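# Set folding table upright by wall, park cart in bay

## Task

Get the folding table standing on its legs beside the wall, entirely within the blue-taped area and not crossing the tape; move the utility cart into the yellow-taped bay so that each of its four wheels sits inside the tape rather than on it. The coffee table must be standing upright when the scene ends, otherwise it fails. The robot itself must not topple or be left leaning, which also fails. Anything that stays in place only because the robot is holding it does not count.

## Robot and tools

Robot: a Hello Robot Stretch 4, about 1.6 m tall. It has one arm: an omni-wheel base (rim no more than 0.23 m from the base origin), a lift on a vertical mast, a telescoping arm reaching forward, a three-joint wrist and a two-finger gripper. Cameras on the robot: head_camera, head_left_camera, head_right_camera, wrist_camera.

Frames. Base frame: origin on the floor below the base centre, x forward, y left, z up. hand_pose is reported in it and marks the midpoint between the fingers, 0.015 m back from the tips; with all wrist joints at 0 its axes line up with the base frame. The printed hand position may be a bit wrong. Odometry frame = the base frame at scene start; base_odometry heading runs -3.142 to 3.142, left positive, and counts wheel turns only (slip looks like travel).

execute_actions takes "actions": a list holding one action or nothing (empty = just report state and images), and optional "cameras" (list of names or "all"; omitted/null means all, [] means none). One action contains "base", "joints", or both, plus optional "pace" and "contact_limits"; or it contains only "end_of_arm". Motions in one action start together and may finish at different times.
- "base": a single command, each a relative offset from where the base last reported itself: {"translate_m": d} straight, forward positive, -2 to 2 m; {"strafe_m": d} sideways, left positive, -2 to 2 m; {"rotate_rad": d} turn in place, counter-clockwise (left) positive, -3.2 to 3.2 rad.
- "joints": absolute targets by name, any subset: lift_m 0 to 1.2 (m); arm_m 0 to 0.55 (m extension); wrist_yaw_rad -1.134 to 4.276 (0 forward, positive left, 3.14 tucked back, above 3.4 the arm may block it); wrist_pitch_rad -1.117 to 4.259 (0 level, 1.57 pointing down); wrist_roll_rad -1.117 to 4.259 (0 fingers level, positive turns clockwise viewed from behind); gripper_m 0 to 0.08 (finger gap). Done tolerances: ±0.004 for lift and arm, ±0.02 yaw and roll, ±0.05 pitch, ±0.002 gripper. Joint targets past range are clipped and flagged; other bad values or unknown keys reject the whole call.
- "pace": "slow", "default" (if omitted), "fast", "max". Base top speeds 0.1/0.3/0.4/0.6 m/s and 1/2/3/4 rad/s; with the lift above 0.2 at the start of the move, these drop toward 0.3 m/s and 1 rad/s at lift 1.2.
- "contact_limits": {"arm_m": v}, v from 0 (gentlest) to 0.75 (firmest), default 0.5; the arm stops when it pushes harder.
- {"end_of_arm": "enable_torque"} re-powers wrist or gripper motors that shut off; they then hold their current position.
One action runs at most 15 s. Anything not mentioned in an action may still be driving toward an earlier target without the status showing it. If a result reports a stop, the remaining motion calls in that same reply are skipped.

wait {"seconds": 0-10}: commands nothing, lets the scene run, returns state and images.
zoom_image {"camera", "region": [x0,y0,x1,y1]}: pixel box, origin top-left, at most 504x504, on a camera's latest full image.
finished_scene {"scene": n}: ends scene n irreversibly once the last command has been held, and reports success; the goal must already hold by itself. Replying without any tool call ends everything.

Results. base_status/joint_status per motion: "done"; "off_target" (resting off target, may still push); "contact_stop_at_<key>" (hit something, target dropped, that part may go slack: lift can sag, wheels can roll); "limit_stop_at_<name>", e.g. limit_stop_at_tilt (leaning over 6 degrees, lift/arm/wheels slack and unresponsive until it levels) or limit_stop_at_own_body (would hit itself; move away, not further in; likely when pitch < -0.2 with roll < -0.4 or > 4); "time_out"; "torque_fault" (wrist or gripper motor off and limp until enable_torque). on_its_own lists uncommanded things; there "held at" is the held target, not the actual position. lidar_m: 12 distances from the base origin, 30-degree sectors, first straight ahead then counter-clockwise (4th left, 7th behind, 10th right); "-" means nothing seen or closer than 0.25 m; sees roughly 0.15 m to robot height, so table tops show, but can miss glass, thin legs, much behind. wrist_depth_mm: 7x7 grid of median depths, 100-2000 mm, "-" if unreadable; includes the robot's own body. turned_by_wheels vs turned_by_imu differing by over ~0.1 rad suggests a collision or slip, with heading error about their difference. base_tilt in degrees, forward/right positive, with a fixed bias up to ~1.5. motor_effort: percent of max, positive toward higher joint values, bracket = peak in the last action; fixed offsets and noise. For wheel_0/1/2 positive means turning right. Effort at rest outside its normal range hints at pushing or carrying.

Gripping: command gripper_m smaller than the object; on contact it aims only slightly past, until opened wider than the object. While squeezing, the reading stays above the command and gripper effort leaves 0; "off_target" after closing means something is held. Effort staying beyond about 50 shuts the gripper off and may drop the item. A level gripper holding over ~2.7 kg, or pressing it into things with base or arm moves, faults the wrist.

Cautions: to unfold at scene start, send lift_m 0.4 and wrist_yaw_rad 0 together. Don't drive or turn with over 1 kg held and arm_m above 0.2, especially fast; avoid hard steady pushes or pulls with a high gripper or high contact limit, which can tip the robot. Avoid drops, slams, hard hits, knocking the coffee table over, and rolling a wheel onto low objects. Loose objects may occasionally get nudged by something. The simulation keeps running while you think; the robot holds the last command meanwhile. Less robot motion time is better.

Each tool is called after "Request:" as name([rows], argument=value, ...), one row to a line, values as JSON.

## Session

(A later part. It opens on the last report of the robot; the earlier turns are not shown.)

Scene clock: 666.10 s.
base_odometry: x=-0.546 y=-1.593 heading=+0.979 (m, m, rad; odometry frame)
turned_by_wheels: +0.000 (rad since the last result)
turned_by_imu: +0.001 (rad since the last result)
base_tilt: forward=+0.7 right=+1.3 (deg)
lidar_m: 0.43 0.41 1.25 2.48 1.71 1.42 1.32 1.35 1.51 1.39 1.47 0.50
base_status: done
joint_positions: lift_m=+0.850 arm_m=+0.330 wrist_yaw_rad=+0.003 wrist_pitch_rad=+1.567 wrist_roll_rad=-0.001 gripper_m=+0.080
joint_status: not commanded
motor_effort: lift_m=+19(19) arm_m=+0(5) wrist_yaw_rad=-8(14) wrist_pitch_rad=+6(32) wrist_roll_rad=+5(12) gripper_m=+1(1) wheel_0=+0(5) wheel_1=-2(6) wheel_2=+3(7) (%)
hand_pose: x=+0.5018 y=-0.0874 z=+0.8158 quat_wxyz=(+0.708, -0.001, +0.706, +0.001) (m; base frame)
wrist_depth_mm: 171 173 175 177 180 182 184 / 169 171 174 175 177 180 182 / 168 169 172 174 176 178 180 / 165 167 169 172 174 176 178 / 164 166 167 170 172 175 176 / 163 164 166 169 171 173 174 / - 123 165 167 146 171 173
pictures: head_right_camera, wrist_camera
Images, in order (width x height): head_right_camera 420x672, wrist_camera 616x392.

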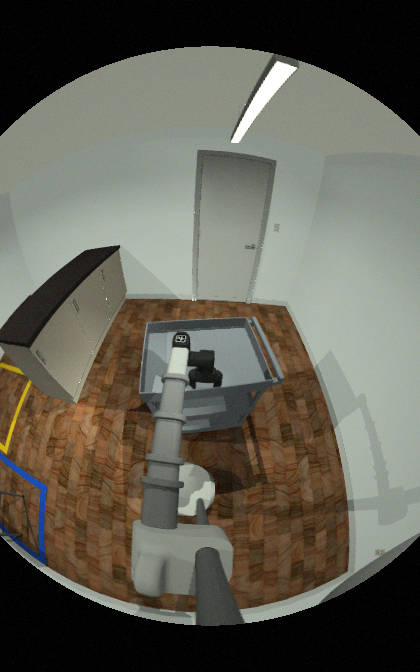

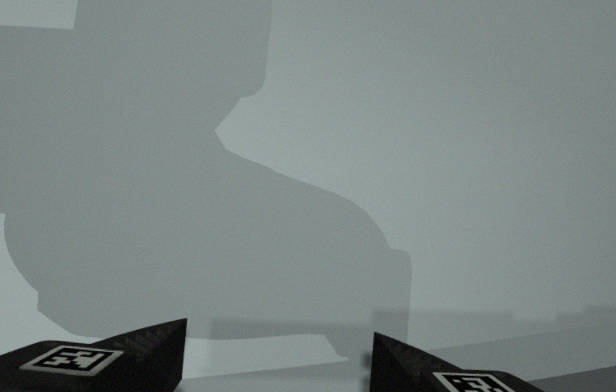

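Request:
execute_actions([
  {"base":{"translate_m":-0.3},"pace":"slow"},
], cameras=["head_left_camera","head_right_camera"])

Scene clock: 675.73 s.
base_odometry: x=-0.713 y=-1.842 heading=+0.979 (m, m, rad; odometry frame)
turned_by_wheels: +0.000 (rad since the last result)
turned_by_imu: +0.002 (rad since the last result)
base_tilt: forward=+0.7 right=+1.3 (deg)
lidar_m: 0.40 0.40 1.40 1.59 1.54 1.08 1.03 1.04 1.40 1.42 1.48 0.47
base_status: done
joint_positions: lift_m=+0.850 arm_m=+0.330 wrist_yaw_rad=+0.002 wrist_pitch_rad=+1.568 wrist_roll_rad=-0.001 gripper_m=+0.080
joint_status: not commanded
motor_effort: lift_m=+19(19) arm_m=+0(0) wrist_yaw_rad=-8(15) wrist_pitch_rad=+7(11) wrist_roll_rad=+4(5) gripper_m=+1(1) wheel_0=-1(3) wheel_1=+0(8) wheel_2=+4(13) (%)
hand_pose: x=+0.5017 y=-0.0874 z=+0.8158 quat_wxyz=(+0.708, -0.001, +0.706, +0.001) (m; base frame)
wrist_depth_mm: 171 172 175 177 180 182 184 / 169 172 173 175 177 180 182 / 167 169 171 173 176 178 180 / 165 168 170 171 174 176 178 / 163 166 168 171 172 175 176 / 163 164 167 168 170 173 174 / - 123 165 167 146 171 172
pictures: head_left_camera, head_right_camera
Images, in order (width x height): head_left_camera 420x672, head_right_camera 420x672.

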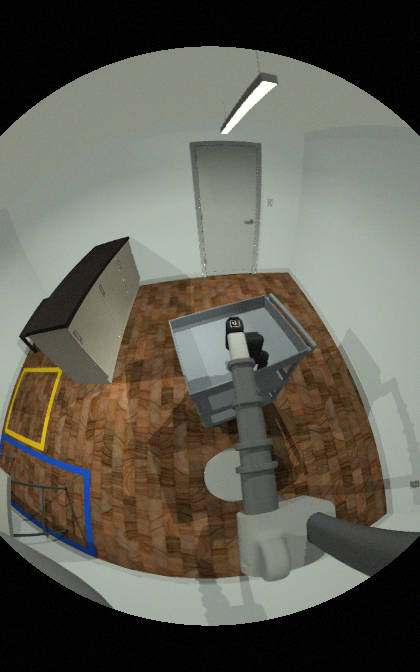

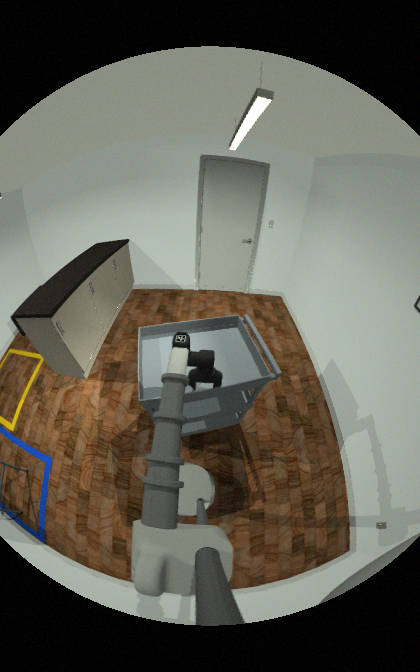

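Request:
execute_actions([
  {"base":{"translate_m":0.03},"joints":{"lift_m":1.1},"pace":"slow"},
], cameras=[])

Request:
execute_actions([
  {"base":{"strafe_m":-0.9},"joints":{"arm_m":0}},
], cameras=[])

Request:
execute_actions([
  {"base":{"translate_m":0.75},"joints":{"lift_m":0.68,"wrist_pitch_rad":0,"wrist_roll_rad":1.57}},
], cameras=[])

Request:
execute_actions([
  {"base":{"rotate_rad":1.8}},
])

Scene clock: 685.17 s.
base_odometry: x=-0.696 y=-1.817 heading=+0.979 (m, m, rad; odometry frame)
turned_by_wheels: +0.000 (rad since the last result)
turned_by_imu: -0.001 (rad since the last result)
base_tilt: forward=+0.7 right=+1.3 (deg)
lidar_m: 0.38 0.36 1.39 1.60 1.59 1.14 1.07 1.08 1.43 1.43 1.48 0.46
base_status: done
joint_positions: lift_m=+1.100 arm_m=+0.330 wrist_yaw_rad=+0.000 wrist_pitch_rad=+1.570 wrist_roll_rad=-0.001 gripper_m=+0.080
joint_status: all done
motor_effort: lift_m=+25(25) arm_m=+0(0) wrist_yaw_rad=-2(7) wrist_pitch_rad=-1(5) wrist_roll_rad=+3(4) gripper_m=+1(1) wheel_0=+1(4) wheel_1=+1(3) wheel_2=-2(4) (%)
hand_pose: x=+0.5011 y=-0.0874 z=+1.0652 quat_wxyz=(+0.708, +0.000, +0.707, +0.000) (m; base frame)
wrist_depth_mm: 418 424 427 433 436 439 384 / 415 421 424 433 436 439 389 / 407 415 418 424 430 436 397 / 404 407 418 421 430 430 404 / 404 407 413 418 424 430 410 / 402 404 410 415 415 421 1255 / - 123 392 976 146 1182 1205
pictures: none
No camera images: the call's "cameras" was empty. Leave "cameras" out to get every camera's image.

Scene clock: 689.50 s.
base_odometry: x=+0.051 y=-2.319 heading=+0.979 (m, m, rad; odometry frame)
turned_by_wheels: +0.000 (rad since the last result)
turned_by_imu: -0.002 (rad since the last result)
base_tilt: forward=+0.6 right=+1.3 (deg)
lidar_m: 1.92 0.70 0.73 2.50 1.55 1.04 1.01 0.82 0.58 0.53 0.55 0.73
base_status: done
joint_positions: lift_m=+1.100 arm_m=+0.001 wrist_yaw_rad=+0.000 wrist_pitch_rad=+1.570 wrist_roll_rad=+0.000 gripper_m=+0.080
joint_status: all done
motor_effort: lift_m=+25(26) arm_m=-4(7) wrist_yaw_rad=-1(2) wrist_pitch_rad=-2(0) wrist_roll_rad=+2(2) gripper_m=+1(1) wheel_0=-1(7) wheel_1=-1(10) wheel_2=-1(3) (%)
hand_pose: x=+0.1721 y=-0.0874 z=+1.0653 quat_wxyz=(+0.707, +0.000, +0.707, +0.000) (m; base frame)
wrist_depth_mm: 1060 1205 1229 1255 1281 904 640 / 1025 1205 1229 1229 1229 904 647 / 1182 1182 1205 1229 1229 904 634 / 1182 1182 1205 1229 1229 891 634 / 1160 1138 960 1205 1205 866 621 / 1138 1138 960 991 1205 854 615 / - 123 976 1182 146 778 603
pictures: none
No camera images: the call's "cameras" was empty. Leave "cameras" out to get every camera's image.

Scene clock: 693.47 s.
base_odometry: x=+0.469 y=-1.697 heading=+0.979 (m, m, rad; odometry frame)
turned_by_wheels: +0.000 (rad since the last result)
turned_by_imu: -0.003 (rad since the last result)
base_tilt: forward=+0.7 right=+1.3 (deg)
lidar_m: 1.84 2.01 0.59 0.49 0.46 1.86 1.80 0.73 0.52 0.50 0.54 0.72
base_status: done
joint_positions: lift_m=+0.680 arm_m=+0.001 wrist_yaw_rad=+0.000 wrist_pitch_rad=+0.003 wrist_roll_rad=+1.570 gripper_m=+0.080
joint_status: all done
motor_effort: lift_m=+18(19) arm_m=-4(5) wrist_yaw_rad=-1(0) wrist_pitch_rad=-13(15) wrist_roll_rad=+2(12) gripper_m=+1(1) wheel_0=+2(4) wheel_1=+0(5) wheel_2=+2(10) (%)
hand_pose: x=+0.3846 y=-0.0874 z=+0.8578 quat_wxyz=(+0.708, +0.707, +0.001, -0.001) (m; base frame)
wrist_depth_mm: 768 723 715 699 683 661 640 / 1042 1008 991 946 917 878 842 / 1661 1756 1618 1499 1397 1336 1160 / 1661 1661 1756 1756 1756 1618 1160 / 1661 1618 1708 1708 1708 1576 1138 / 1537 1618 1661 1661 1708 1499 1098 / - 123 1618 1661 146 1336 1098
pictures: none
No camera images: the call's "cameras" was empty. Leave "cameras" out to get every camera's image.

Scene clock: 695.63 s.
base_odometry: x=+0.469 y=-1.697 heading=+2.779 (m, m, rad; odometry frame)
turned_by_wheels: +1.800 (rad since the last result)
turned_by_imu: +1.823 (rad since the last result)
base_tilt: forward=+0.7 right=+1.3 (deg)
lidar_m: 0.47 2.17 1.77 1.18 0.60 0.51 0.51 0.60 0.98 1.91 2.18 0.49
base_status: done
joint_positions: lift_m=+0.680 arm_m=+0.001 wrist_yaw_rad=+0.000 wrist_pitch_rad=+0.003 wrist_roll_rad=+1.570 gripper_m=+0.080
joint_status: not commanded
motor_effort: lift_m=+20(19) arm_m=-4(4) wrist_yaw_rad=-1(1) wrist_pitch_rad=-8(12) wrist_roll_rad=+2(2) gripper_m=+1(1) wheel_0=-1(10) wheel_1=+0(4) wheel_2=+1(7) (%)
hand_pose: x=+0.3847 y=-0.0874 z=+0.8577 quat_wxyz=(+0.708, +0.707, +0.001, -0.001) (m; base frame)
wrist_depth_mm: - - - 342 357 364 1138 / - - - 340 1708 1537 484 / - - - 332 1808 691 530 / - - - 327 946 723 525 / - - - 320 931 715 521 / - - - 317 917 691 504 / - 123 - 310 146 627 496
pictures: head_camera, head_left_camera, head_right_camera, wrist_camera
Images, in order (width x height): head_camera 420x560, head_left_camera 420x672, head_right_camera 420x672, wrist_camera 616x392.

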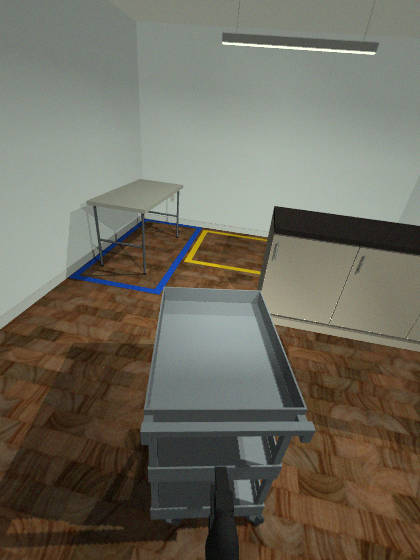

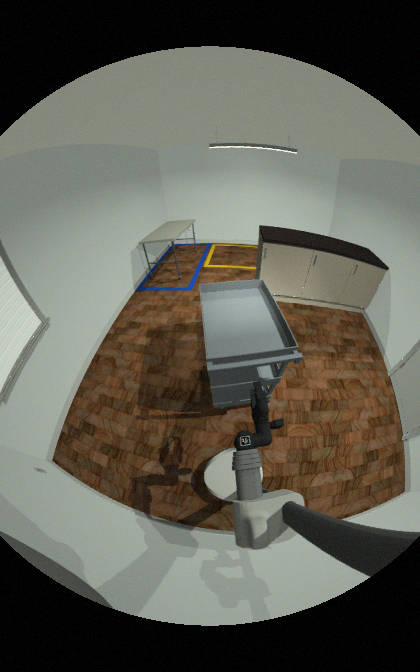

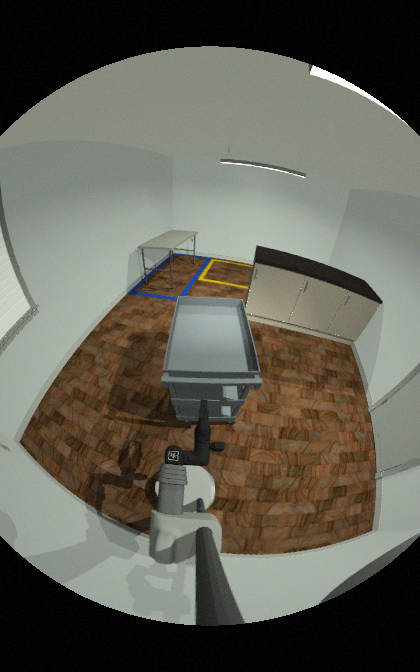

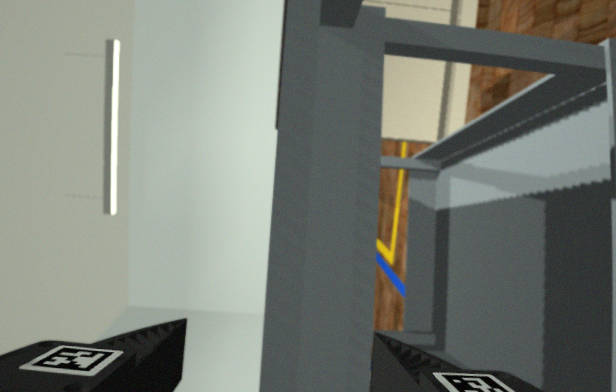

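Request:
execute_actions([
  {"base":{"translate_m":0.08},"joints":{"arm_m":0.135,"lift_m":0.677},"pace":"slow"},
], cameras=["wrist_camera"])

Request:
execute_actions([
  {"joints":{"gripper_m":0}},
], cameras=[])

Request:
execute_actions([
  {"base":{"translate_m":0.4},"pace":"slow"},
], cameras=["head_camera"])

Scene clock: 704.33 s.
base_odometry: x=+0.395 y=-1.669 heading=+2.779 (m, m, rad; odometry frame)
turned_by_wheels: +0.000 (rad since the last result)
turned_by_imu: -0.001 (rad since the last result)
base_tilt: forward=+0.7 right=+1.3 (deg)
lidar_m: 0.45 2.14 1.74 1.35 0.70 0.58 0.60 0.70 1.13 1.93 2.20 0.50
base_status: done
joint_positions: lift_m=+0.677 arm_m=+0.134 wrist_yaw_rad=+0.000 wrist_pitch_rad=+0.003 wrist_roll_rad=+1.570 gripper_m=+0.080
joint_status: all done
motor_effort: lift_m=+18(19) arm_m=+6(13) wrist_yaw_rad=-2(19) wrist_pitch_rad=-11(10) wrist_roll_rad=+0(0) gripper_m=+1(1) wheel_0=+4(5) wheel_1=+0(1) wheel_2=-3(12) (%)
hand_pose: x=+0.5176 y=-0.0873 z=+0.8549 quat_wxyz=(+0.707, +0.707, +0.001, -0.001) (m; base frame)
wrist_depth_mm: - - - 115 182 1499 1205 / - - - 113 179 1537 484 / - - - 111 176 640 521 / - - - 109 173 676 512 / - - - 108 170 661 508 / - - - 106 167 654 500 / - 123 - 104 146 591 492
pictures: wrist_camera
Images, in order (width x height): wrist_camera 616x392.

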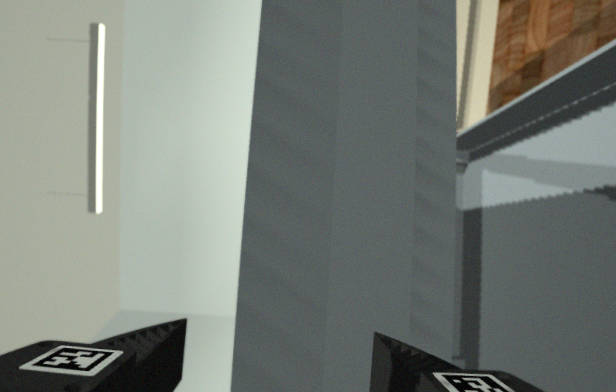

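Scene clock: 705.53 s.
base_odometry: x=+0.395 y=-1.669 heading=+2.779 (m, m, rad; odometry frame)
turned_by_wheels: +0.000 (rad since the last result)
turned_by_imu: +0.000 (rad since the last result)
base_tilt: forward=+0.7 right=+1.3 (deg)
lidar_m: 0.45 2.13 1.76 1.35 0.70 0.60 0.60 0.68 1.15 1.91 2.23 0.50
base_status: not commanded
joint_positions: lift_m=+0.677 arm_m=+0.134 wrist_yaw_rad=-0.001 wrist_pitch_rad=+0.001 wrist_roll_rad=+1.570 gripper_m=+0.024
joint_status: gripper_m off_target (ended at +0.024, target +0.000)
on_its_own: gripper_m is held at +0.019, not at your +0.000, by its contact guard: the fingers met something
motor_effort: lift_m=+19(19) arm_m=+5(6) wrist_yaw_rad=+3(5) wrist_pitch_rad=-7(18) wrist_roll_rad=+1(0) gripper_m=-41(45) wheel_0=+4(4) wheel_1=+1(0) wheel_2=-3(3) (%)
hand_pose: x=+0.5176 y=-0.0877 z=+0.8551 quat_wxyz=(+0.707, +0.707, +0.000, -0.001) (m; base frame)
wrist_depth_mm: - - - 116 183 1464 1182 / - - - 114 180 1537 492 / - - - 112 176 640 525 / - - - 110 173 668 512 / - - - 108 171 661 512 / - - - 106 167 654 500 / - - 104 105 164 627 492
pictures: none
No camera images: the call's "cameras" was empty. Leave "cameras" out to get every camera's image.

Scene clock: 710.80 s.
base_odometry: x=+0.021 y=-1.527 heading=+2.780 (m, m, rad; odometry frame)
turned_by_wheels: +0.001 (rad since the last result)
turned_by_imu: +0.000 (rad since the last result)
base_tilt: forward=+0.7 right=+1.3 (deg)
lidar_m: 0.40 0.56 1.67 1.67 1.20 0.99 0.98 1.12 1.86 2.04 1.85 0.52
base_status: done
joint_positions: lift_m=+0.677 arm_m=+0.134 wrist_yaw_rad=+0.005 wrist_pitch_rad=+0.001 wrist_roll_rad=+1.565 gripper_m=+0.023
joint_status: not commanded
on_its_own: gripper_m is held at +0.019, not at your +0.000, by its contact guard: the fingers met something; wrist_yaw_rad is at rest, and its effort (-16) is outside its rest range (-13 to +13); wrist_roll_rad is at rest, and its effort (+14) is outside its rest range (-13 to +13)
motor_effort: lift_m=+19(19) arm_m=+5(5) wrist_yaw_rad=-16(23) wrist_pitch_rad=-5(8) wrist_roll_rad=+14(14) gripper_m=-37(41) wheel_0=+5(7) wheel_1=+3(5) wheel_2=+0(7) (%)
hand_pose: x=+0.5182 y=-0.0863 z=+0.8552 quat_wxyz=(+0.709, +0.705, +0.002, +0.001) (m; base frame)
wrist_depth_mm: - - - 168 256 272 276 / - - - 152 232 1118 1118 / - - - 142 216 1618 477 / - - - 132 201 1499 496 / - - - 124 189 699 508 / - - - 117 177 683 496 / - - 109 109 169 627 492
pictures: head_camera
Images, in order (width x height): head_camera 420x560.

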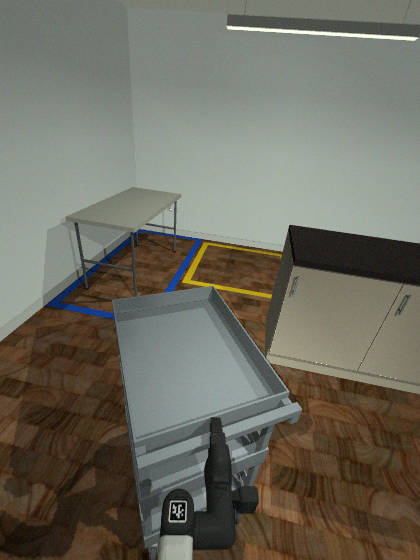

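Request:
execute_actions([
  {"base":{"strafe_m":0.45},"pace":"slow"},
], cameras=["head_camera"])

Request:
execute_actions([
  {"base":{"rotate_rad":-0.25},"pace":"slow"},
], cameras=[])

Request:
execute_actions([
  {"base":{"strafe_m":0.2},"pace":"slow"},
], cameras=["head_camera","head_left_camera"])

Scene clock: 724.67 s.
base_odometry: x=-0.139 y=-1.948 heading=+2.779 (m, m, rad; odometry frame)
turned_by_wheels: -0.001 (rad since the last result)
turned_by_imu: -0.006 (rad since the last result)
base_tilt: forward=+0.7 right=+1.3 (deg)
lidar_m: 0.47 1.49 1.22 1.22 1.09 0.89 0.91 1.02 1.67 2.47 1.94 0.48
base_status: done
joint_positions: lift_m=+0.677 arm_m=+0.134 wrist_yaw_rad=-0.008 wrist_pitch_rad=+0.000 wrist_roll_rad=+1.569 gripper_m=+0.023
joint_status: not commanded
on_its_own: gripper_m is held at +0.019, not at your +0.000, by its contact guard: the fingers met something; wrist_yaw_rad is at rest, and its effort (+21) is outside its rest range (-13 to +13)
motor_effort: lift_m=+19(19) arm_m=+3(5) wrist_yaw_rad=+21(32) wrist_pitch_rad=-1(6) wrist_roll_rad=+5(15) gripper_m=-39(41) wheel_0=-6(12) wheel_1=-2(9) wheel_2=+0(4) (%)
hand_pose: x=+0.5174 y=-0.0890 z=+0.8554 quat_wxyz=(+0.708, +0.706, -0.003, -0.003) (m; base frame)
wrist_depth_mm: - - - - 145 147 500 / - - - - 148 151 525 / - - - - 151 154 525 / - - - - 155 597 521 / - - - - 159 621 508 / - - - - 163 603 496 / - - 124 101 167 1430 473
pictures: head_camera
Images, in order (width x height): head_camera 420x560.

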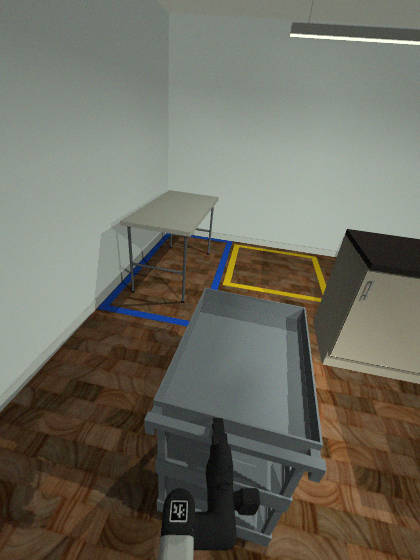

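Scene clock: 725.97 s.
base_odometry: x=-0.139 y=-1.948 heading=+2.530 (m, m, rad; odometry frame)
turned_by_wheels: -0.249 (rad since the last result)
turned_by_imu: -0.252 (rad since the last result)
base_tilt: forward=+0.7 right=+1.4 (deg)
lidar_m: 0.44 1.88 1.32 1.20 1.26 0.95 0.89 0.92 1.22 2.47 2.45 0.50
base_status: done
joint_positions: lift_m=+0.677 arm_m=+0.134 wrist_yaw_rad=+0.006 wrist_pitch_rad=+0.002 wrist_roll_rad=+1.566 gripper_m=+0.023
joint_status: not commanded
on_its_own: gripper_m is held at +0.019, not at your +0.000, by its contact guard: the fingers met something; wrist_yaw_rad is at rest, and its effort (-18) is outside its rest range (-13 to +13)
motor_effort: lift_m=+19(19) arm_m=+3(3) wrist_yaw_rad=-18(41) wrist_pitch_rad=-10(6) wrist_roll_rad=+12(13) gripper_m=-37(39) wheel_0=+6(11) wheel_1=+2(6) wheel_2=+2(14) (%)
hand_pose: x=+0.5186 y=-0.0861 z=+0.8551 quat_wxyz=(+0.709, +0.705, +0.003, +0.002) (m; base frame)
wrist_depth_mm: - - - 132 206 1397 1182 / - - - 127 197 1430 1205 / - - - 122 190 1464 496 / - - - 119 182 668 517 / - - - 115 178 668 512 / - - - 112 172 640 496 / - - 107 108 167 634 492
pictures: none
No camera images: the call's "cameras" was empty. Leave "cameras" out to get every camera's image.

Scene clock: 729.13 s.
base_odometry: x=-0.254 y=-2.111 heading=+2.529 (m, m, rad; odometry frame)
turned_by_wheels: -0.001 (rad since the last result)
turned_by_imu: -0.003 (rad since the last result)
base_tilt: forward=+0.7 right=+1.4 (deg)
lidar_m: 0.48 1.58 1.06 1.01 1.05 0.96 0.91 0.94 1.24 2.67 2.43 0.48
base_status: done
joint_positions: lift_m=+0.677 arm_m=+0.134 wrist_yaw_rad=-0.008 wrist_pitch_rad=+0.000 wrist_roll_rad=+1.568 gripper_m=+0.023
joint_status: not commanded
on_its_own: gripper_m is held at +0.019, not at your +0.000, by its contact guard: the fingers met something; wrist_yaw_rad is at rest, and its effort (+20) is outside its rest range (-13 to +13)
motor_effort: lift_m=+19(19) arm_m=+3(3) wrist_yaw_rad=+20(26) wrist_pitch_rad=-4(5) wrist_roll_rad=+5(13) gripper_m=-39(39) wheel_0=-6(12) wheel_1=+0(7) wheel_2=-5(6) (%)
hand_pose: x=+0.5174 y=-0.0890 z=+0.8554 quat_wxyz=(+0.708, +0.706, -0.003, -0.003) (m; base frame)
wrist_depth_mm: - - - 101 163 1397 1205 / - - - 102 163 580 504 / - - - 102 165 647 525 / - - - 102 165 634 517 / - - - 103 165 634 508 / - - - 103 166 640 500 / - - 102 103 167 597 488
pictures: head_camera, head_left_camera
Images, in order (width x height): head_camera 420x560, head_left_camera 420x672.

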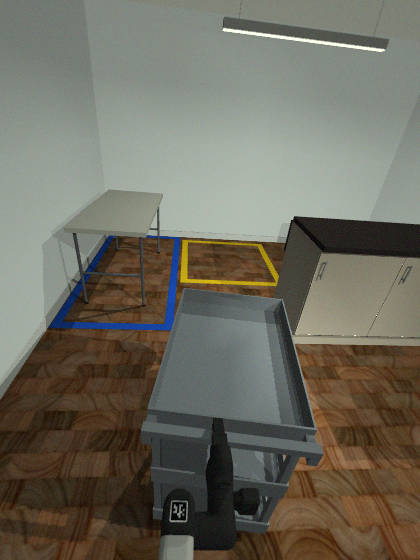

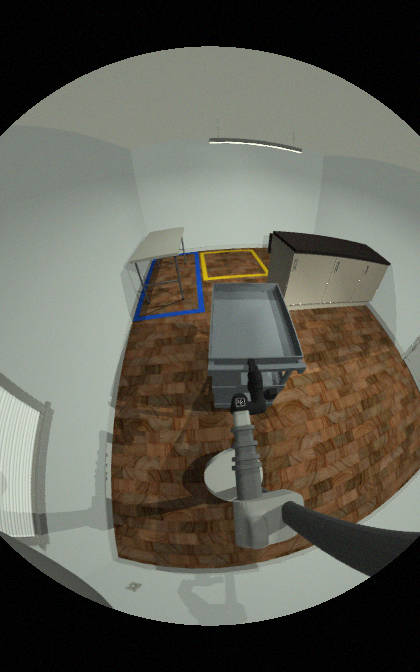

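Request:
execute_actions([
  {"base":{"translate_m":0.3},"pace":"slow"},
], cameras=["head_camera"])

Request:
execute_actions([
  {"base":{"translate_m":0.3},"pace":"slow"},
], cameras=["head_camera"])

Scene clock: 738.20 s.
base_odometry: x=-0.499 y=-1.939 heading=+2.530 (m, m, rad; odometry frame)
turned_by_wheels: +0.001 (rad since the last result)
turned_by_imu: +0.000 (rad since the last result)
base_tilt: forward=+0.7 right=+1.3 (deg)
lidar_m: 0.45 1.61 1.11 1.04 1.07 1.29 1.21 1.25 1.63 2.65 1.98 0.51
base_status: done
joint_positions: lift_m=+0.677 arm_m=+0.134 wrist_yaw_rad=+0.004 wrist_pitch_rad=+0.001 wrist_roll_rad=+1.567 gripper_m=+0.023
joint_status: not commanded
on_its_own: gripper_m is held at +0.019, not at your +0.000, by its contact guard: the fingers met something; wrist_yaw_rad is at rest, and its effort (-14) is outside its rest range (-13 to +13)
motor_effort: lift_m=+19(19) arm_m=+3(3) wrist_yaw_rad=-14(23) wrist_pitch_rad=-3(5) wrist_roll_rad=+10(10) gripper_m=-37(39) wheel_0=+7(8) wheel_1=+3(3) wheel_2=-1(14) (%)
hand_pose: x=+0.5184 y=-0.0865 z=+0.8552 quat_wxyz=(+0.709, +0.706, +0.002, +0.001) (m; base frame)
wrist_depth_mm: - - - 117 184 1229 1138 / - - - 115 180 1464 508 / - - - 113 177 647 525 / - - - 111 174 668 517 / - - - 109 172 661 512 / - - - 107 169 647 496 / - - 105 105 166 634 492
pictures: head_camera
Images, in order (width x height): head_camera 420x560.

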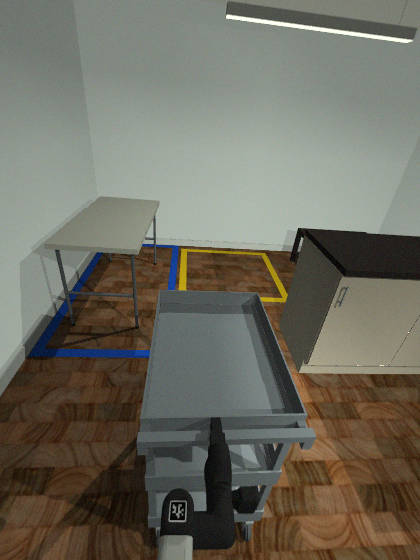

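Scene clock: 742.47 s.
base_odometry: x=-0.745 y=-1.767 heading=+2.530 (m, m, rad; odometry frame)
turned_by_wheels: +0.001 (rad since the last result)
turned_by_imu: +0.000 (rad since the last result)
base_tilt: forward=+0.7 right=+1.4 (deg)
lidar_m: 0.43 1.55 1.13 1.05 1.06 1.43 1.51 1.54 2.04 2.65 1.54 0.51
base_status: done
joint_positions: lift_m=+0.677 arm_m=+0.134 wrist_yaw_rad=+0.006 wrist_pitch_rad=+0.001 wrist_roll_rad=+1.566 gripper_m=+0.023
joint_status: not commanded
on_its_own: gripper_m is held at +0.019, not at your +0.000, by its contact guard: the fingers met something; wrist_yaw_rad is at rest, and its effort (-17) is outside its rest range (-13 to +13)
motor_effort: lift_m=+19(19) arm_m=+3(3) wrist_yaw_rad=-17(17) wrist_pitch_rad=-6(3) wrist_roll_rad=+13(13) gripper_m=-37(37) wheel_0=+5(7) wheel_1=+4(3) wheel_2=-1(9) (%)
hand_pose: x=+0.5185 y=-0.0862 z=+0.8551 quat_wxyz=(+0.709, +0.705, +0.002, +0.001) (m; base frame)
wrist_depth_mm: - - - 143 220 1229 1078 / - - - 135 208 1661 1205 / - - - 130 200 1618 477 / - - - 123 189 668 517 / - - - 118 181 691 512 / - - - 113 173 647 504 / - - 108 108 167 634 492
pictures: head_camera
Images, in order (width x height): head_camera 420x560.

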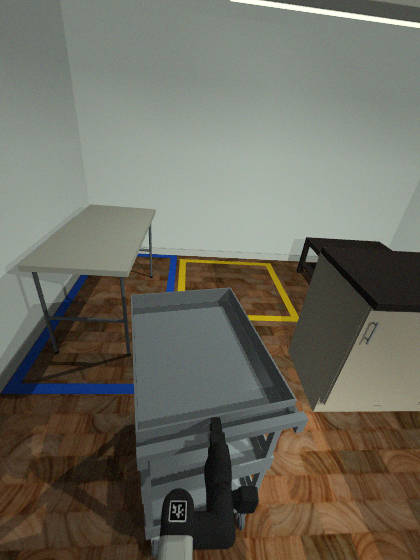

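Request:
execute_actions([
  {"base":{"strafe_m":0.25},"pace":"slow"},
], cameras=["head_camera"])

Request:
execute_actions([
  {"base":{"translate_m":0.25},"pace":"slow"},
], cameras=["head_camera"])

Scene clock: 751.70 s.
base_odometry: x=-0.889 y=-1.971 heading=+2.529 (m, m, rad; odometry frame)
turned_by_wheels: -0.001 (rad since the last result)
turned_by_imu: -0.004 (rad since the last result)
base_tilt: forward=+0.7 right=+1.3 (deg)
lidar_m: 0.48 1.24 0.89 0.82 0.84 1.10 1.52 1.57 2.08 2.88 1.51 0.48
base_status: done
joint_positions: lift_m=+0.677 arm_m=+0.134 wrist_yaw_rad=-0.009 wrist_pitch_rad=+0.000 wrist_roll_rad=+1.568 gripper_m=+0.023
joint_status: not commanded
on_its_own: gripper_m is held at +0.019, not at your +0.000, by its contact guard: the fingers met something; wrist_yaw_rad is at rest, and its effort (+26) is outside its rest range (-13 to +13)
motor_effort: lift_m=+19(19) arm_m=+3(3) wrist_yaw_rad=+26(26) wrist_pitch_rad=-1(4) wrist_roll_rad=+5(13) gripper_m=-39(40) wheel_0=-6(15) wheel_1=-2(9) wheel_2=-2(2) (%)
hand_pose: x=+0.5172 y=-0.0894 z=+0.8554 quat_wxyz=(+0.708, +0.706, -0.003, -0.003) (m; base frame)
wrist_depth_mm: - - - 100 162 1397 1182 / - - - 101 162 539 504 / - - - 101 163 647 525 / - - - 101 163 627 517 / - - - 102 164 627 512 / - - - 102 164 647 500 / - - 102 102 165 585 488
pictures: head_camera
Images, in order (width x height): head_camera 420x560.

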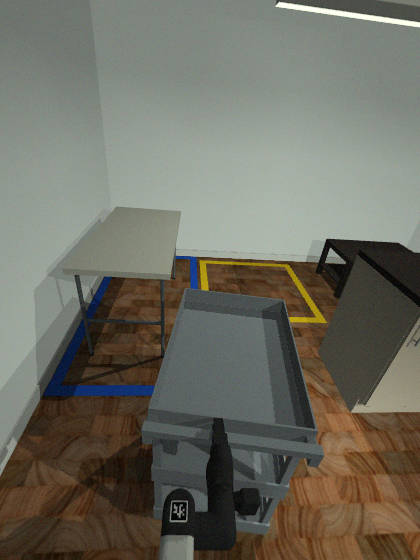

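Scene clock: 755.50 s.
base_odometry: x=-1.093 y=-1.828 heading=+2.530 (m, m, rad; odometry frame)
turned_by_wheels: +0.001 (rad since the last result)
turned_by_imu: +0.000 (rad since the last result)
base_tilt: forward=+0.6 right=+1.3 (deg)
lidar_m: 0.46 1.27 0.86 0.82 0.87 1.10 1.77 1.83 2.41 2.91 1.34 0.51
base_status: done
joint_positions: lift_m=+0.677 arm_m=+0.134 wrist_yaw_rad=+0.004 wrist_pitch_rad=+0.001 wrist_roll_rad=+1.567 gripper_m=+0.023
joint_status: not commanded
on_its_own: gripper_m is held at +0.019, not at your +0.000, by its contact guard: the fingers met something
motor_effort: lift_m=+19(19) arm_m=+3(3) wrist_yaw_rad=-13(27) wrist_pitch_rad=-4(3) wrist_roll_rad=+10(10) gripper_m=-37(40) wheel_0=+5(10) wheel_1=+2(1) wheel_2=+1(12) (%)
hand_pose: x=+0.5184 y=-0.0865 z=+0.8552 quat_wxyz=(+0.709, +0.706, +0.002, +0.001) (m; base frame)
wrist_depth_mm: - - - 116 183 1537 1182 / - - - 114 179 1537 488 / - - - 112 176 640 521 / - - - 110 173 683 517 / - - - 109 171 668 508 / - - - 107 167 654 500 / - - 104 105 165 634 488
pictures: head_camera
Images, in order (width x height): head_camera 420x560.

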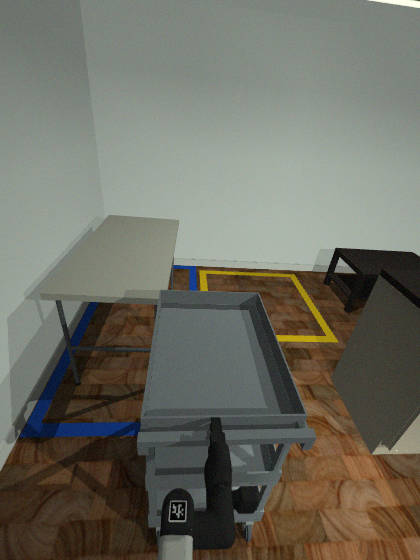

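Request:
execute_actions([
  {"base":{"translate_m":-0.35},"pace":"slow"},
], cameras=[])

Request:
execute_actions([
  {"base":{"rotate_rad":-0.25},"pace":"slow"},
], cameras=[])

Request:
execute_actions([
  {"base":{"strafe_m":0.3},"pace":"slow"},
], cameras=["head_camera","head_left_camera"])

Scene clock: 768.67 s.
base_odometry: x=-0.807 y=-2.029 heading=+2.531 (m, m, rad; odometry frame)
turned_by_wheels: +0.001 (rad since the last result)
turned_by_imu: +0.001 (rad since the last result)
base_tilt: forward=+0.7 right=+1.3 (deg)
lidar_m: 0.43 1.20 0.87 0.80 0.80 1.08 1.41 1.47 1.97 2.89 1.66 0.51
base_status: done
joint_positions: lift_m=+0.677 arm_m=+0.135 wrist_yaw_rad=+0.009 wrist_pitch_rad=+0.002 wrist_roll_rad=+1.566 gripper_m=+0.023
joint_status: not commanded
on_its_own: gripper_m is held at +0.019, not at your +0.000, by its contact guard: the fingers met something; wrist_yaw_rad is at rest, and its effort (-27) is outside its rest range (-13 to +13)
motor_effort: lift_m=+19(19) arm_m=+2(3) wrist_yaw_rad=-27(28) wrist_pitch_rad=-5(6) wrist_roll_rad=+13(12) gripper_m=-37(38) wheel_0=+2(6) wheel_1=+1(4) wheel_2=+6(10) (%)
hand_pose: x=+0.5191 y=-0.0855 z=+0.8550 quat_wxyz=(+0.709, +0.705, +0.004, +0.003) (m; base frame)
wrist_depth_mm: - - - 125 196 1576 1182 / - - - 122 190 1499 1138 / - - - 118 185 640 504 / - - - 116 179 683 517 / - - - 113 175 661 504 / - - - 110 170 640 496 / - - 106 106 166 627 488
pictures: none
No camera images: the call's "cameras" was empty. Leave "cameras" out to get every camera's image.

Scene clock: 769.93 s.
base_odometry: x=-0.807 y=-2.029 heading=+2.282 (m, m, rad; odometry frame)
turned_by_wheels: -0.249 (rad since the last result)
turned_by_imu: -0.252 (rad since the last result)
base_tilt: forward=+0.7 right=+1.3 (deg)
lidar_m: 0.37 0.44 0.97 0.83 0.81 0.87 1.43 1.41 1.59 2.72 2.37 0.54
base_status: done
joint_positions: lift_m=+0.677 arm_m=+0.135 wrist_yaw_rad=+0.007 wrist_pitch_rad=+0.001 wrist_roll_rad=+1.565 gripper_m=+0.023
joint_status: not commanded
on_its_own: gripper_m is held at +0.019, not at your +0.000, by its contact guard: the fingers met something; wrist_yaw_rad is at rest, and its effort (-22) is outside its rest range (-13 to +13); wrist_roll_rad is at rest, and its effort (+16) is outside its rest range (-13 to +13)
motor_effort: lift_m=+19(19) arm_m=+2(2) wrist_yaw_rad=-22(40) wrist_pitch_rad=-5(7) wrist_roll_rad=+16(16) gripper_m=-37(37) wheel_0=+5(9) wheel_1=+3(7) wheel_2=+3(13) (%)
hand_pose: x=+0.5188 y=-0.0859 z=+0.8551 quat_wxyz=(+0.709, +0.705, +0.003, +0.002) (m; base frame)
wrist_depth_mm: - - - 235 1138 1118 1160 / - - - 199 301 319 1118 / - - - 170 267 1537 1098 / - - - 152 234 1661 466 / - - - 138 209 1464 504 / - - - 125 190 661 500 / - - 114 113 174 676 488
pictures: none
No camera images: the call's "cameras" was empty. Leave "cameras" out to get every camera's image.

Scene clock: 774.07 s.
base_odometry: x=-1.034 y=-2.224 heading=+2.281 (m, m, rad; odometry frame)
turned_by_wheels: -0.001 (rad since the last result)
turned_by_imu: -0.005 (rad since the last result)
base_tilt: forward=+0.7 right=+1.4 (deg)
lidar_m: 0.42 1.16 0.63 0.53 0.52 0.57 0.97 1.50 1.68 2.88 2.18 0.51
base_status: done
joint_positions: lift_m=+0.677 arm_m=+0.135 wrist_yaw_rad=-0.011 wrist_pitch_rad=+0.000 wrist_roll_rad=+1.568 gripper_m=+0.024
joint_status: not commanded
on_its_own: gripper_m is held at +0.019, not at your +0.000, by its contact guard: the fingers met something; wrist_yaw_rad is at rest, and its effort (+32) is outside its rest range (-13 to +13)
motor_effort: lift_m=+20(20) arm_m=+2(2) wrist_yaw_rad=+32(43) wrist_pitch_rad=+1(3) wrist_roll_rad=+5(16) gripper_m=-41(41) wheel_0=-7(11) wheel_1=-1(7) wheel_2=-3(7) (%)
hand_pose: x=+0.5172 y=-0.0898 z=+0.8555 quat_wxyz=(+0.708, +0.706, -0.004, -0.004) (m; base frame)
wrist_depth_mm: - - - 151 232 267 265 / - - - 141 217 1618 1160 / - - - 133 203 1661 477 / - - - 126 193 668 512 / - - - 120 183 699 508 / - - - 114 175 661 500 / - - 108 109 167 634 488
pictures: head_camera, head_left_camera
Images, in order (width x height): head_camera 420x560, head_left_camera 420x672.

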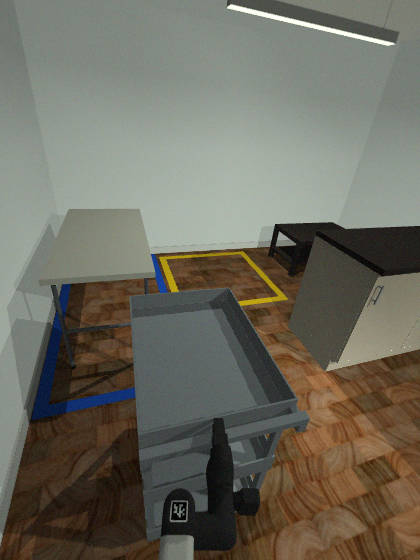

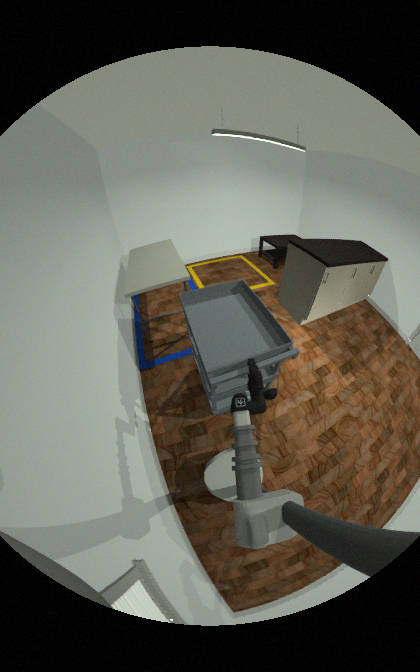

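Request:
execute_actions([
  {"joints":{"gripper_m":0.08}},
], cameras=[])

Request:
execute_actions([
  {"joints":{"arm_m":0}},
], cameras=[])

Request:
execute_actions([
  {"joints":{"lift_m":1.1},"base":{"strafe_m":-0.15}},
], cameras=[])

Request:
execute_actions([
  {"joints":{"wrist_pitch_rad":1.57},"base":{"rotate_rad":0.3}},
], cameras=[])

Request:
execute_actions([
  {"joints":{"arm_m":0.5},"pace":"slow"},
])

Scene clock: 788.77 s.
base_odometry: x=-1.034 y=-2.224 heading=+2.281 (m, m, rad; odometry frame)
turned_by_wheels: +0.001 (rad since the last result)
turned_by_imu: +0.000 (rad since the last result)
base_tilt: forward=+0.7 right=+1.3 (deg)
lidar_m: 0.43 1.17 0.65 0.52 0.53 0.56 0.96 1.49 1.70 2.89 2.17 0.52
base_status: not commanded
joint_positions: lift_m=+0.677 arm_m=+0.135 wrist_yaw_rad=-0.001 wrist_pitch_rad=+0.002 wrist_roll_rad=+1.570 gripper_m=+0.080
joint_status: all done
motor_effort: lift_m=+20(20) arm_m=+2(2) wrist_yaw_rad=+3(32) wrist_pitch_rad=-7(6) wrist_roll_rad=+1(6) gripper_m=+2(43) wheel_0=-2(7) wheel_1=+1(1) wheel_2=-1(3) (%)
hand_pose: x=+0.5181 y=-0.0877 z=+0.8550 quat_wxyz=(+0.707, +0.707, +0.000, -0.001) (m; base frame)
wrist_depth_mm: - - - 146 227 842 272 / - - - 139 213 1661 1160 / - - - 132 202 1618 469 / - - - 125 191 676 517 / - - - 119 182 699 512 / - - - 114 174 654 504 / - 123 - 109 146 603 492
pictures: none
No camera images: the call's "cameras" was empty. Leave "cameras" out to get every camera's image.

Scene clock: 790.20 s.
base_odometry: x=-1.034 y=-2.224 heading=+2.281 (m, m, rad; odometry frame)
turned_by_wheels: +0.000 (rad since the last result)
turned_by_imu: +0.000 (rad since the last result)
base_tilt: forward=+0.7 right=+1.3 (deg)
lidar_m: 0.43 1.15 0.65 0.52 0.53 0.57 0.96 1.50 1.71 2.89 2.18 0.51
base_status: not commanded
joint_positions: lift_m=+0.677 arm_m=+0.001 wrist_yaw_rad=+0.000 wrist_pitch_rad=+0.003 wrist_roll_rad=+1.570 gripper_m=+0.080
joint_status: all done
motor_effort: lift_m=+20(20) arm_m=-4(3) wrist_yaw_rad=-1(3) wrist_pitch_rad=-6(10) wrist_roll_rad=+1(1) gripper_m=+1(2) wheel_0=-2(2) wheel_1=+1(1) wheel_2=+0(1) (%)
hand_pose: x=+0.3847 y=-0.0874 z=+0.8548 quat_wxyz=(+0.707, +0.707, +0.001, -0.001) (m; base frame)
wrist_depth_mm: - - - 319 1499 1430 1182 / - - - 351 382 399 399 / - - - 334 - 1618 496 / - - - 317 946 676 517 / - - - 303 904 707 508 / - - - 289 904 691 504 / - 123 - 278 146 627 492
pictures: none
No camera images: the call's "cameras" was empty. Leave "cameras" out to get every camera's image.

Scene clock: 792.90 s.
base_odometry: x=-0.921 y=-2.126 heading=+2.281 (m, m, rad; odometry frame)
turned_by_wheels: +0.000 (rad since the last result)
turned_by_imu: -0.001 (rad since the last result)
base_tilt: forward=+0.7 right=+1.3 (deg)
lidar_m: 0.47 0.46 0.81 0.68 0.68 0.73 1.24 1.46 1.66 2.81 2.30 0.55
base_status: done
joint_positions: lift_m=+1.100 arm_m=+0.001 wrist_yaw_rad=+0.000 wrist_pitch_rad=+0.003 wrist_roll_rad=+1.570 gripper_m=+0.080
joint_status: all done
motor_effort: lift_m=+26(29) arm_m=-4(5) wrist_yaw_rad=-1(0) wrist_pitch_rad=-9(8) wrist_roll_rad=+1(1) gripper_m=+1(1) wheel_0=-1(5) wheel_1=+0(8) wheel_2=+0(1) (%)
hand_pose: x=+0.3847 y=-0.0874 z=+1.2773 quat_wxyz=(+0.707, +0.707, +0.001, -0.001) (m; base frame)
wrist_depth_mm: 1708 - - - 1464 1336 1281 / 1808 - - - 1661 1576 1576 / 1756 - - - - - 1756 / 1863 - - - - - 1661 / 1921 - - - - - 676 / 1921 - - - - 866 634 / - 123 - - 146 778 621
pictures: none
No camera images: the call's "cameras" was empty. Leave "cameras" out to get every camera's image.

Scene clock: 794.40 s.
base_odometry: x=-0.921 y=-2.126 heading=+2.581 (m, m, rad; odometry frame)
turned_by_wheels: +0.300 (rad since the last result)
turned_by_imu: +0.303 (rad since the last result)
base_tilt: forward=+0.7 right=+1.3 (deg)
lidar_m: 0.45 0.96 0.71 0.68 0.67 0.96 1.46 1.51 2.11 3.04 1.65 0.47
base_status: done
joint_positions: lift_m=+1.100 arm_m=+0.001 wrist_yaw_rad=+0.000 wrist_pitch_rad=+1.569 wrist_roll_rad=+1.570 gripper_m=+0.080
joint_status: all done
motor_effort: lift_m=+25(26) arm_m=-4(4) wrist_yaw_rad=-1(1) wrist_pitch_rad=-1(5) wrist_roll_rad=+2(1) gripper_m=+1(2) wheel_0=-3(4) wheel_1=-1(2) wheel_2=+0(6) (%)
hand_pose: x=+0.1723 y=-0.0874 z=+1.0652 quat_wxyz=(+0.501, +0.500, +0.500, -0.499) (m; base frame)
wrist_depth_mm: 1182 1229 1205 1255 1281 1308 1336 / 699 1205 1205 1255 1255 1281 1308 / 723 1008 1205 1229 1255 1255 1308 / 715 1042 1182 1229 1229 1255 1281 / 707 1025 1160 1008 1025 1255 1255 / 699 1025 1182 976 991 1229 334 / - 123 1160 1138 146 1205 1205
pictures: none
No camera images: the call's "cameras" was empty. Leave "cameras" out to get every camera's image.

Scene clock: 800.67 s.
base_odometry: x=-0.921 y=-2.126 heading=+2.581 (m, m, rad; odometry frame)
turned_by_wheels: +0.000 (rad since the last result)
turned_by_imu: -0.001 (rad since the last result)
base_tilt: forward=+0.7 right=+1.3 (deg)
lidar_m: 0.46 0.99 0.71 0.67 0.66 0.94 1.46 1.55 2.09 3.03 1.66 0.49
base_status: not commanded
joint_positions: lift_m=+1.100 arm_m=+0.499 wrist_yaw_rad=+0.000 wrist_pitch_rad=+1.570 wrist_roll_rad=+1.570 gripper_m=+0.080
joint_status: all done
motor_effort: lift_m=+25(25) arm_m=+5(3) wrist_yaw_rad=-1(1) wrist_pitch_rad=+2(1) wrist_roll_rad=+1(2) gripper_m=+1(1) wheel_0=-3(3) wheel_1=-1(1) wheel_2=+0(0) (%)
hand_pose: x=+0.6703 y=-0.0874 z=+1.0652 quat_wxyz=(+0.501, +0.500, +0.500, -0.499) (m; base frame)
wrist_depth_mm: 415 421 413 407 415 1308 1308 / 407 418 424 430 436 394 1255 / 407 410 418 427 433 1255 1281 / 399 410 415 421 424 1255 1255 / 397 402 410 413 418 1042 1025 / 394 399 404 410 415 991 1008 / - 123 402 407 146 353 1229
pictures: head_camera, head_left_camera, head_right_camera, wrist_camera
Images, in order (width x height): head_camera 420x560, head_left_camera 420x672, head_right_camera 420x672, wrist_camera 616x392.

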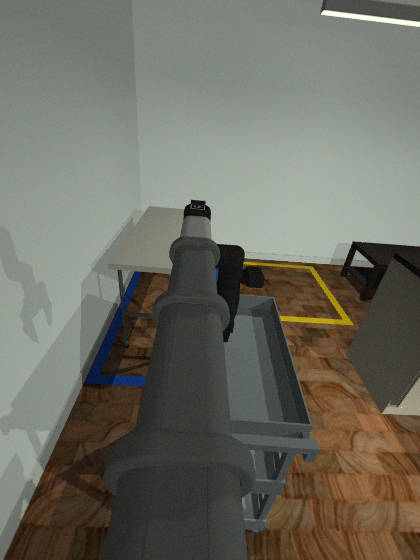

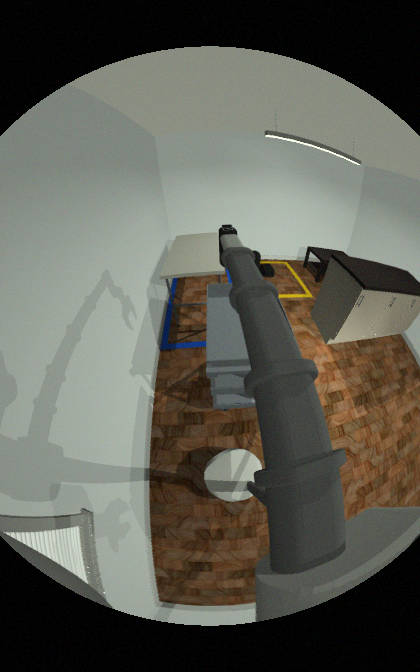

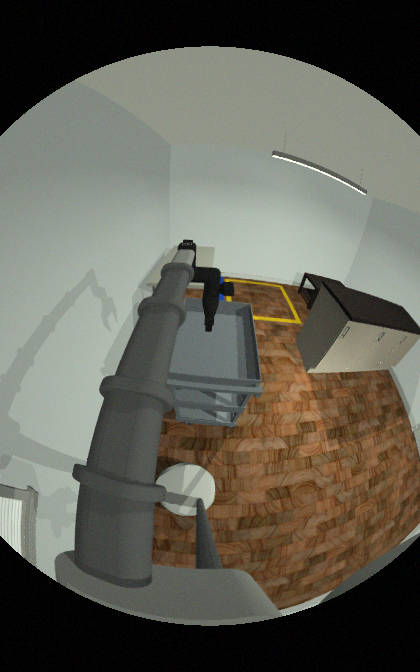

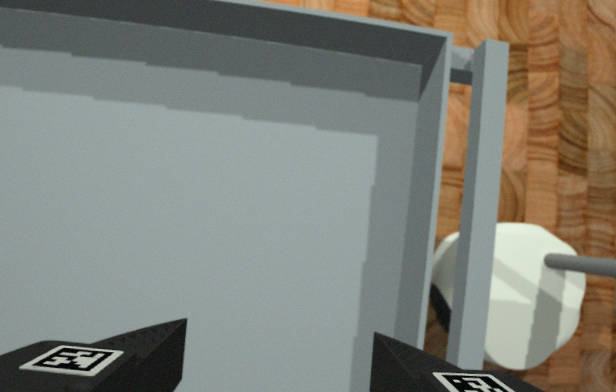

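Request:
execute_actions([
  {"base":{"translate_m":0.1},"pace":"slow"},
], cameras=[])

Request:
execute_actions([
  {"joints":{"lift_m":0.85},"pace":"slow"},
], cameras=[])

Request:
execute_actions([
  {"base":{"strafe_m":-0.4},"pace":"slow"},
], cameras=["head_camera","head_right_camera"])

Scene clock: 811.07 s.
base_odometry: x=-1.005 y=-2.073 heading=+2.581 (m, m, rad; odometry frame)
turned_by_wheels: +0.000 (rad since the last result)
turned_by_imu: -0.001 (rad since the last result)
base_tilt: forward=+0.7 right=+1.3 (deg)
lidar_m: 0.34 0.39 0.69 0.66 0.71 0.95 1.56 1.64 2.24 3.03 1.58 0.37
base_status: done
joint_positions: lift_m=+1.100 arm_m=+0.499 wrist_yaw_rad=+0.000 wrist_pitch_rad=+1.570 wrist_roll_rad=+1.570 gripper_m=+0.080
joint_status: not commanded
motor_effort: lift_m=+26(25) arm_m=+5(5) wrist_yaw_rad=-1(0) wrist_pitch_rad=-1(0) wrist_roll_rad=+1(1) gripper_m=+1(2) wheel_0=+2(5) wheel_1=+2(4) wheel_2=-2(7) (%)
hand_pose: x=+0.6704 y=-0.0874 z=+1.0652 quat_wxyz=(+0.501, +0.500, +0.500, -0.499) (m; base frame)
wrist_depth_mm: 418 421 424 407 410 1281 1308 / 413 415 421 427 442 442 389 / 410 415 418 427 433 436 384 / 402 410 413 418 424 433 375 / 399 407 410 415 421 427 375 / 397 399 404 415 418 421 377 / - 123 399 410 146 387 370
pictures: none
No camera images: the call's "cameras" was empty. Leave "cameras" out to get every camera's image.

Scene clock: 813.77 s.
base_odometry: x=-1.005 y=-2.073 heading=+2.581 (m, m, rad; odometry frame)
turned_by_wheels: +0.000 (rad since the last result)
turned_by_imu: +0.000 (rad since the last result)
base_tilt: forward=+0.7 right=+1.3 (deg)
lidar_m: 0.35 0.41 0.71 0.66 0.71 0.95 1.57 1.63 2.24 3.03 1.58 0.36
base_status: not commanded
joint_positions: lift_m=+0.850 arm_m=+0.499 wrist_yaw_rad=+0.000 wrist_pitch_rad=+1.570 wrist_roll_rad=+1.570 gripper_m=+0.080
joint_status: all done
motor_effort: lift_m=+18(22) arm_m=+4(4) wrist_yaw_rad=+0(1) wrist_pitch_rad=-1(2) wrist_roll_rad=+1(2) gripper_m=+1(1) wheel_0=+2(2) wheel_1=+2(2) wheel_2=-1(2) (%)
hand_pose: x=+0.6704 y=-0.0874 z=+0.8159 quat_wxyz=(+0.501, +0.500, +0.500, -0.499) (m; base frame)
wrist_depth_mm: 169 172 175 178 180 184 186 / 168 170 173 176 178 181 184 / 166 167 170 173 176 180 182 / 164 167 168 173 174 178 179 / 163 164 167 170 172 176 178 / 160 163 165 168 171 174 176 / - 123 163 167 146 171 174
pictures: none
No camera images: the call's "cameras" was empty. Leave "cameras" out to get every camera's image.

Scene clock: 818.90 s.
base_odometry: x=-0.793 y=-1.734 heading=+2.582 (m, m, rad; odometry frame)
turned_by_wheels: +0.001 (rad since the last result)
turned_by_imu: +0.002 (rad since the last result)
base_tilt: forward=+0.7 right=+1.3 (deg)
lidar_m: 0.33 0.34 1.12 1.06 1.08 1.53 1.57 1.64 2.27 2.65 1.36 0.33
base_status: done
joint_positions: lift_m=+0.850 arm_m=+0.499 wrist_yaw_rad=+0.003 wrist_pitch_rad=+1.569 wrist_roll_rad=+1.568 gripper_m=+0.080
joint_status: not commanded
motor_effort: lift_m=+18(18) arm_m=+4(4) wrist_yaw_rad=-8(8) wrist_pitch_rad=+5(9) wrist_roll_rad=+6(10) gripper_m=+0(1) wheel_0=+6(17) wheel_1=-1(2) wheel_2=+3(6) (%)
hand_pose: x=+0.6708 y=-0.0874 z=+0.8159 quat_wxyz=(+0.502, +0.499, +0.501, -0.498) (m; base frame)
wrist_depth_mm: 946 960 991 991 991 1025 1060 / 946 946 976 991 1008 1008 1025 / 931 931 976 960 991 1008 1008 / 917 946 946 960 991 976 1025 / 469 477 484 488 683 878 778 / 125 127 134 142 150 156 189 / - 123 163 165 105 104 -
pictures: head_camera, head_right_camera
Images, in order (width x height): head_camera 420x560, head_right_camera 420x672.

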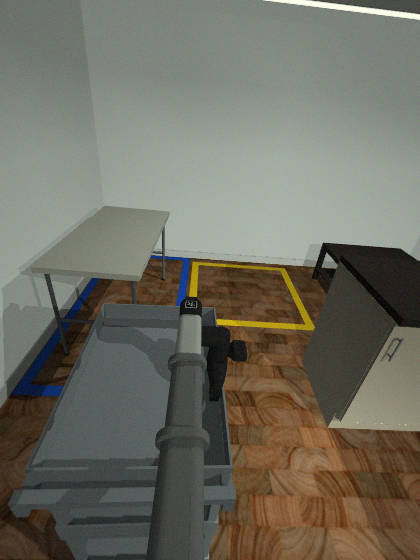

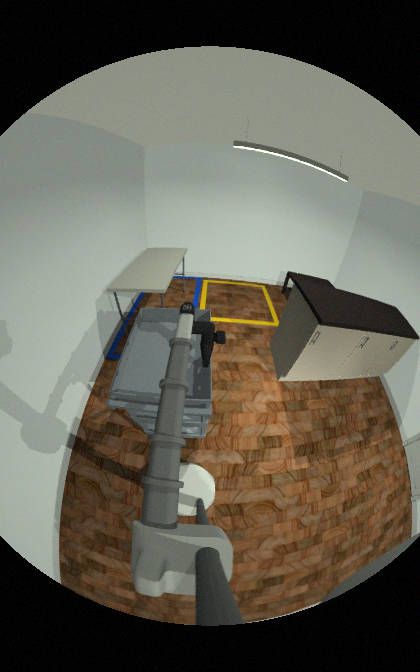

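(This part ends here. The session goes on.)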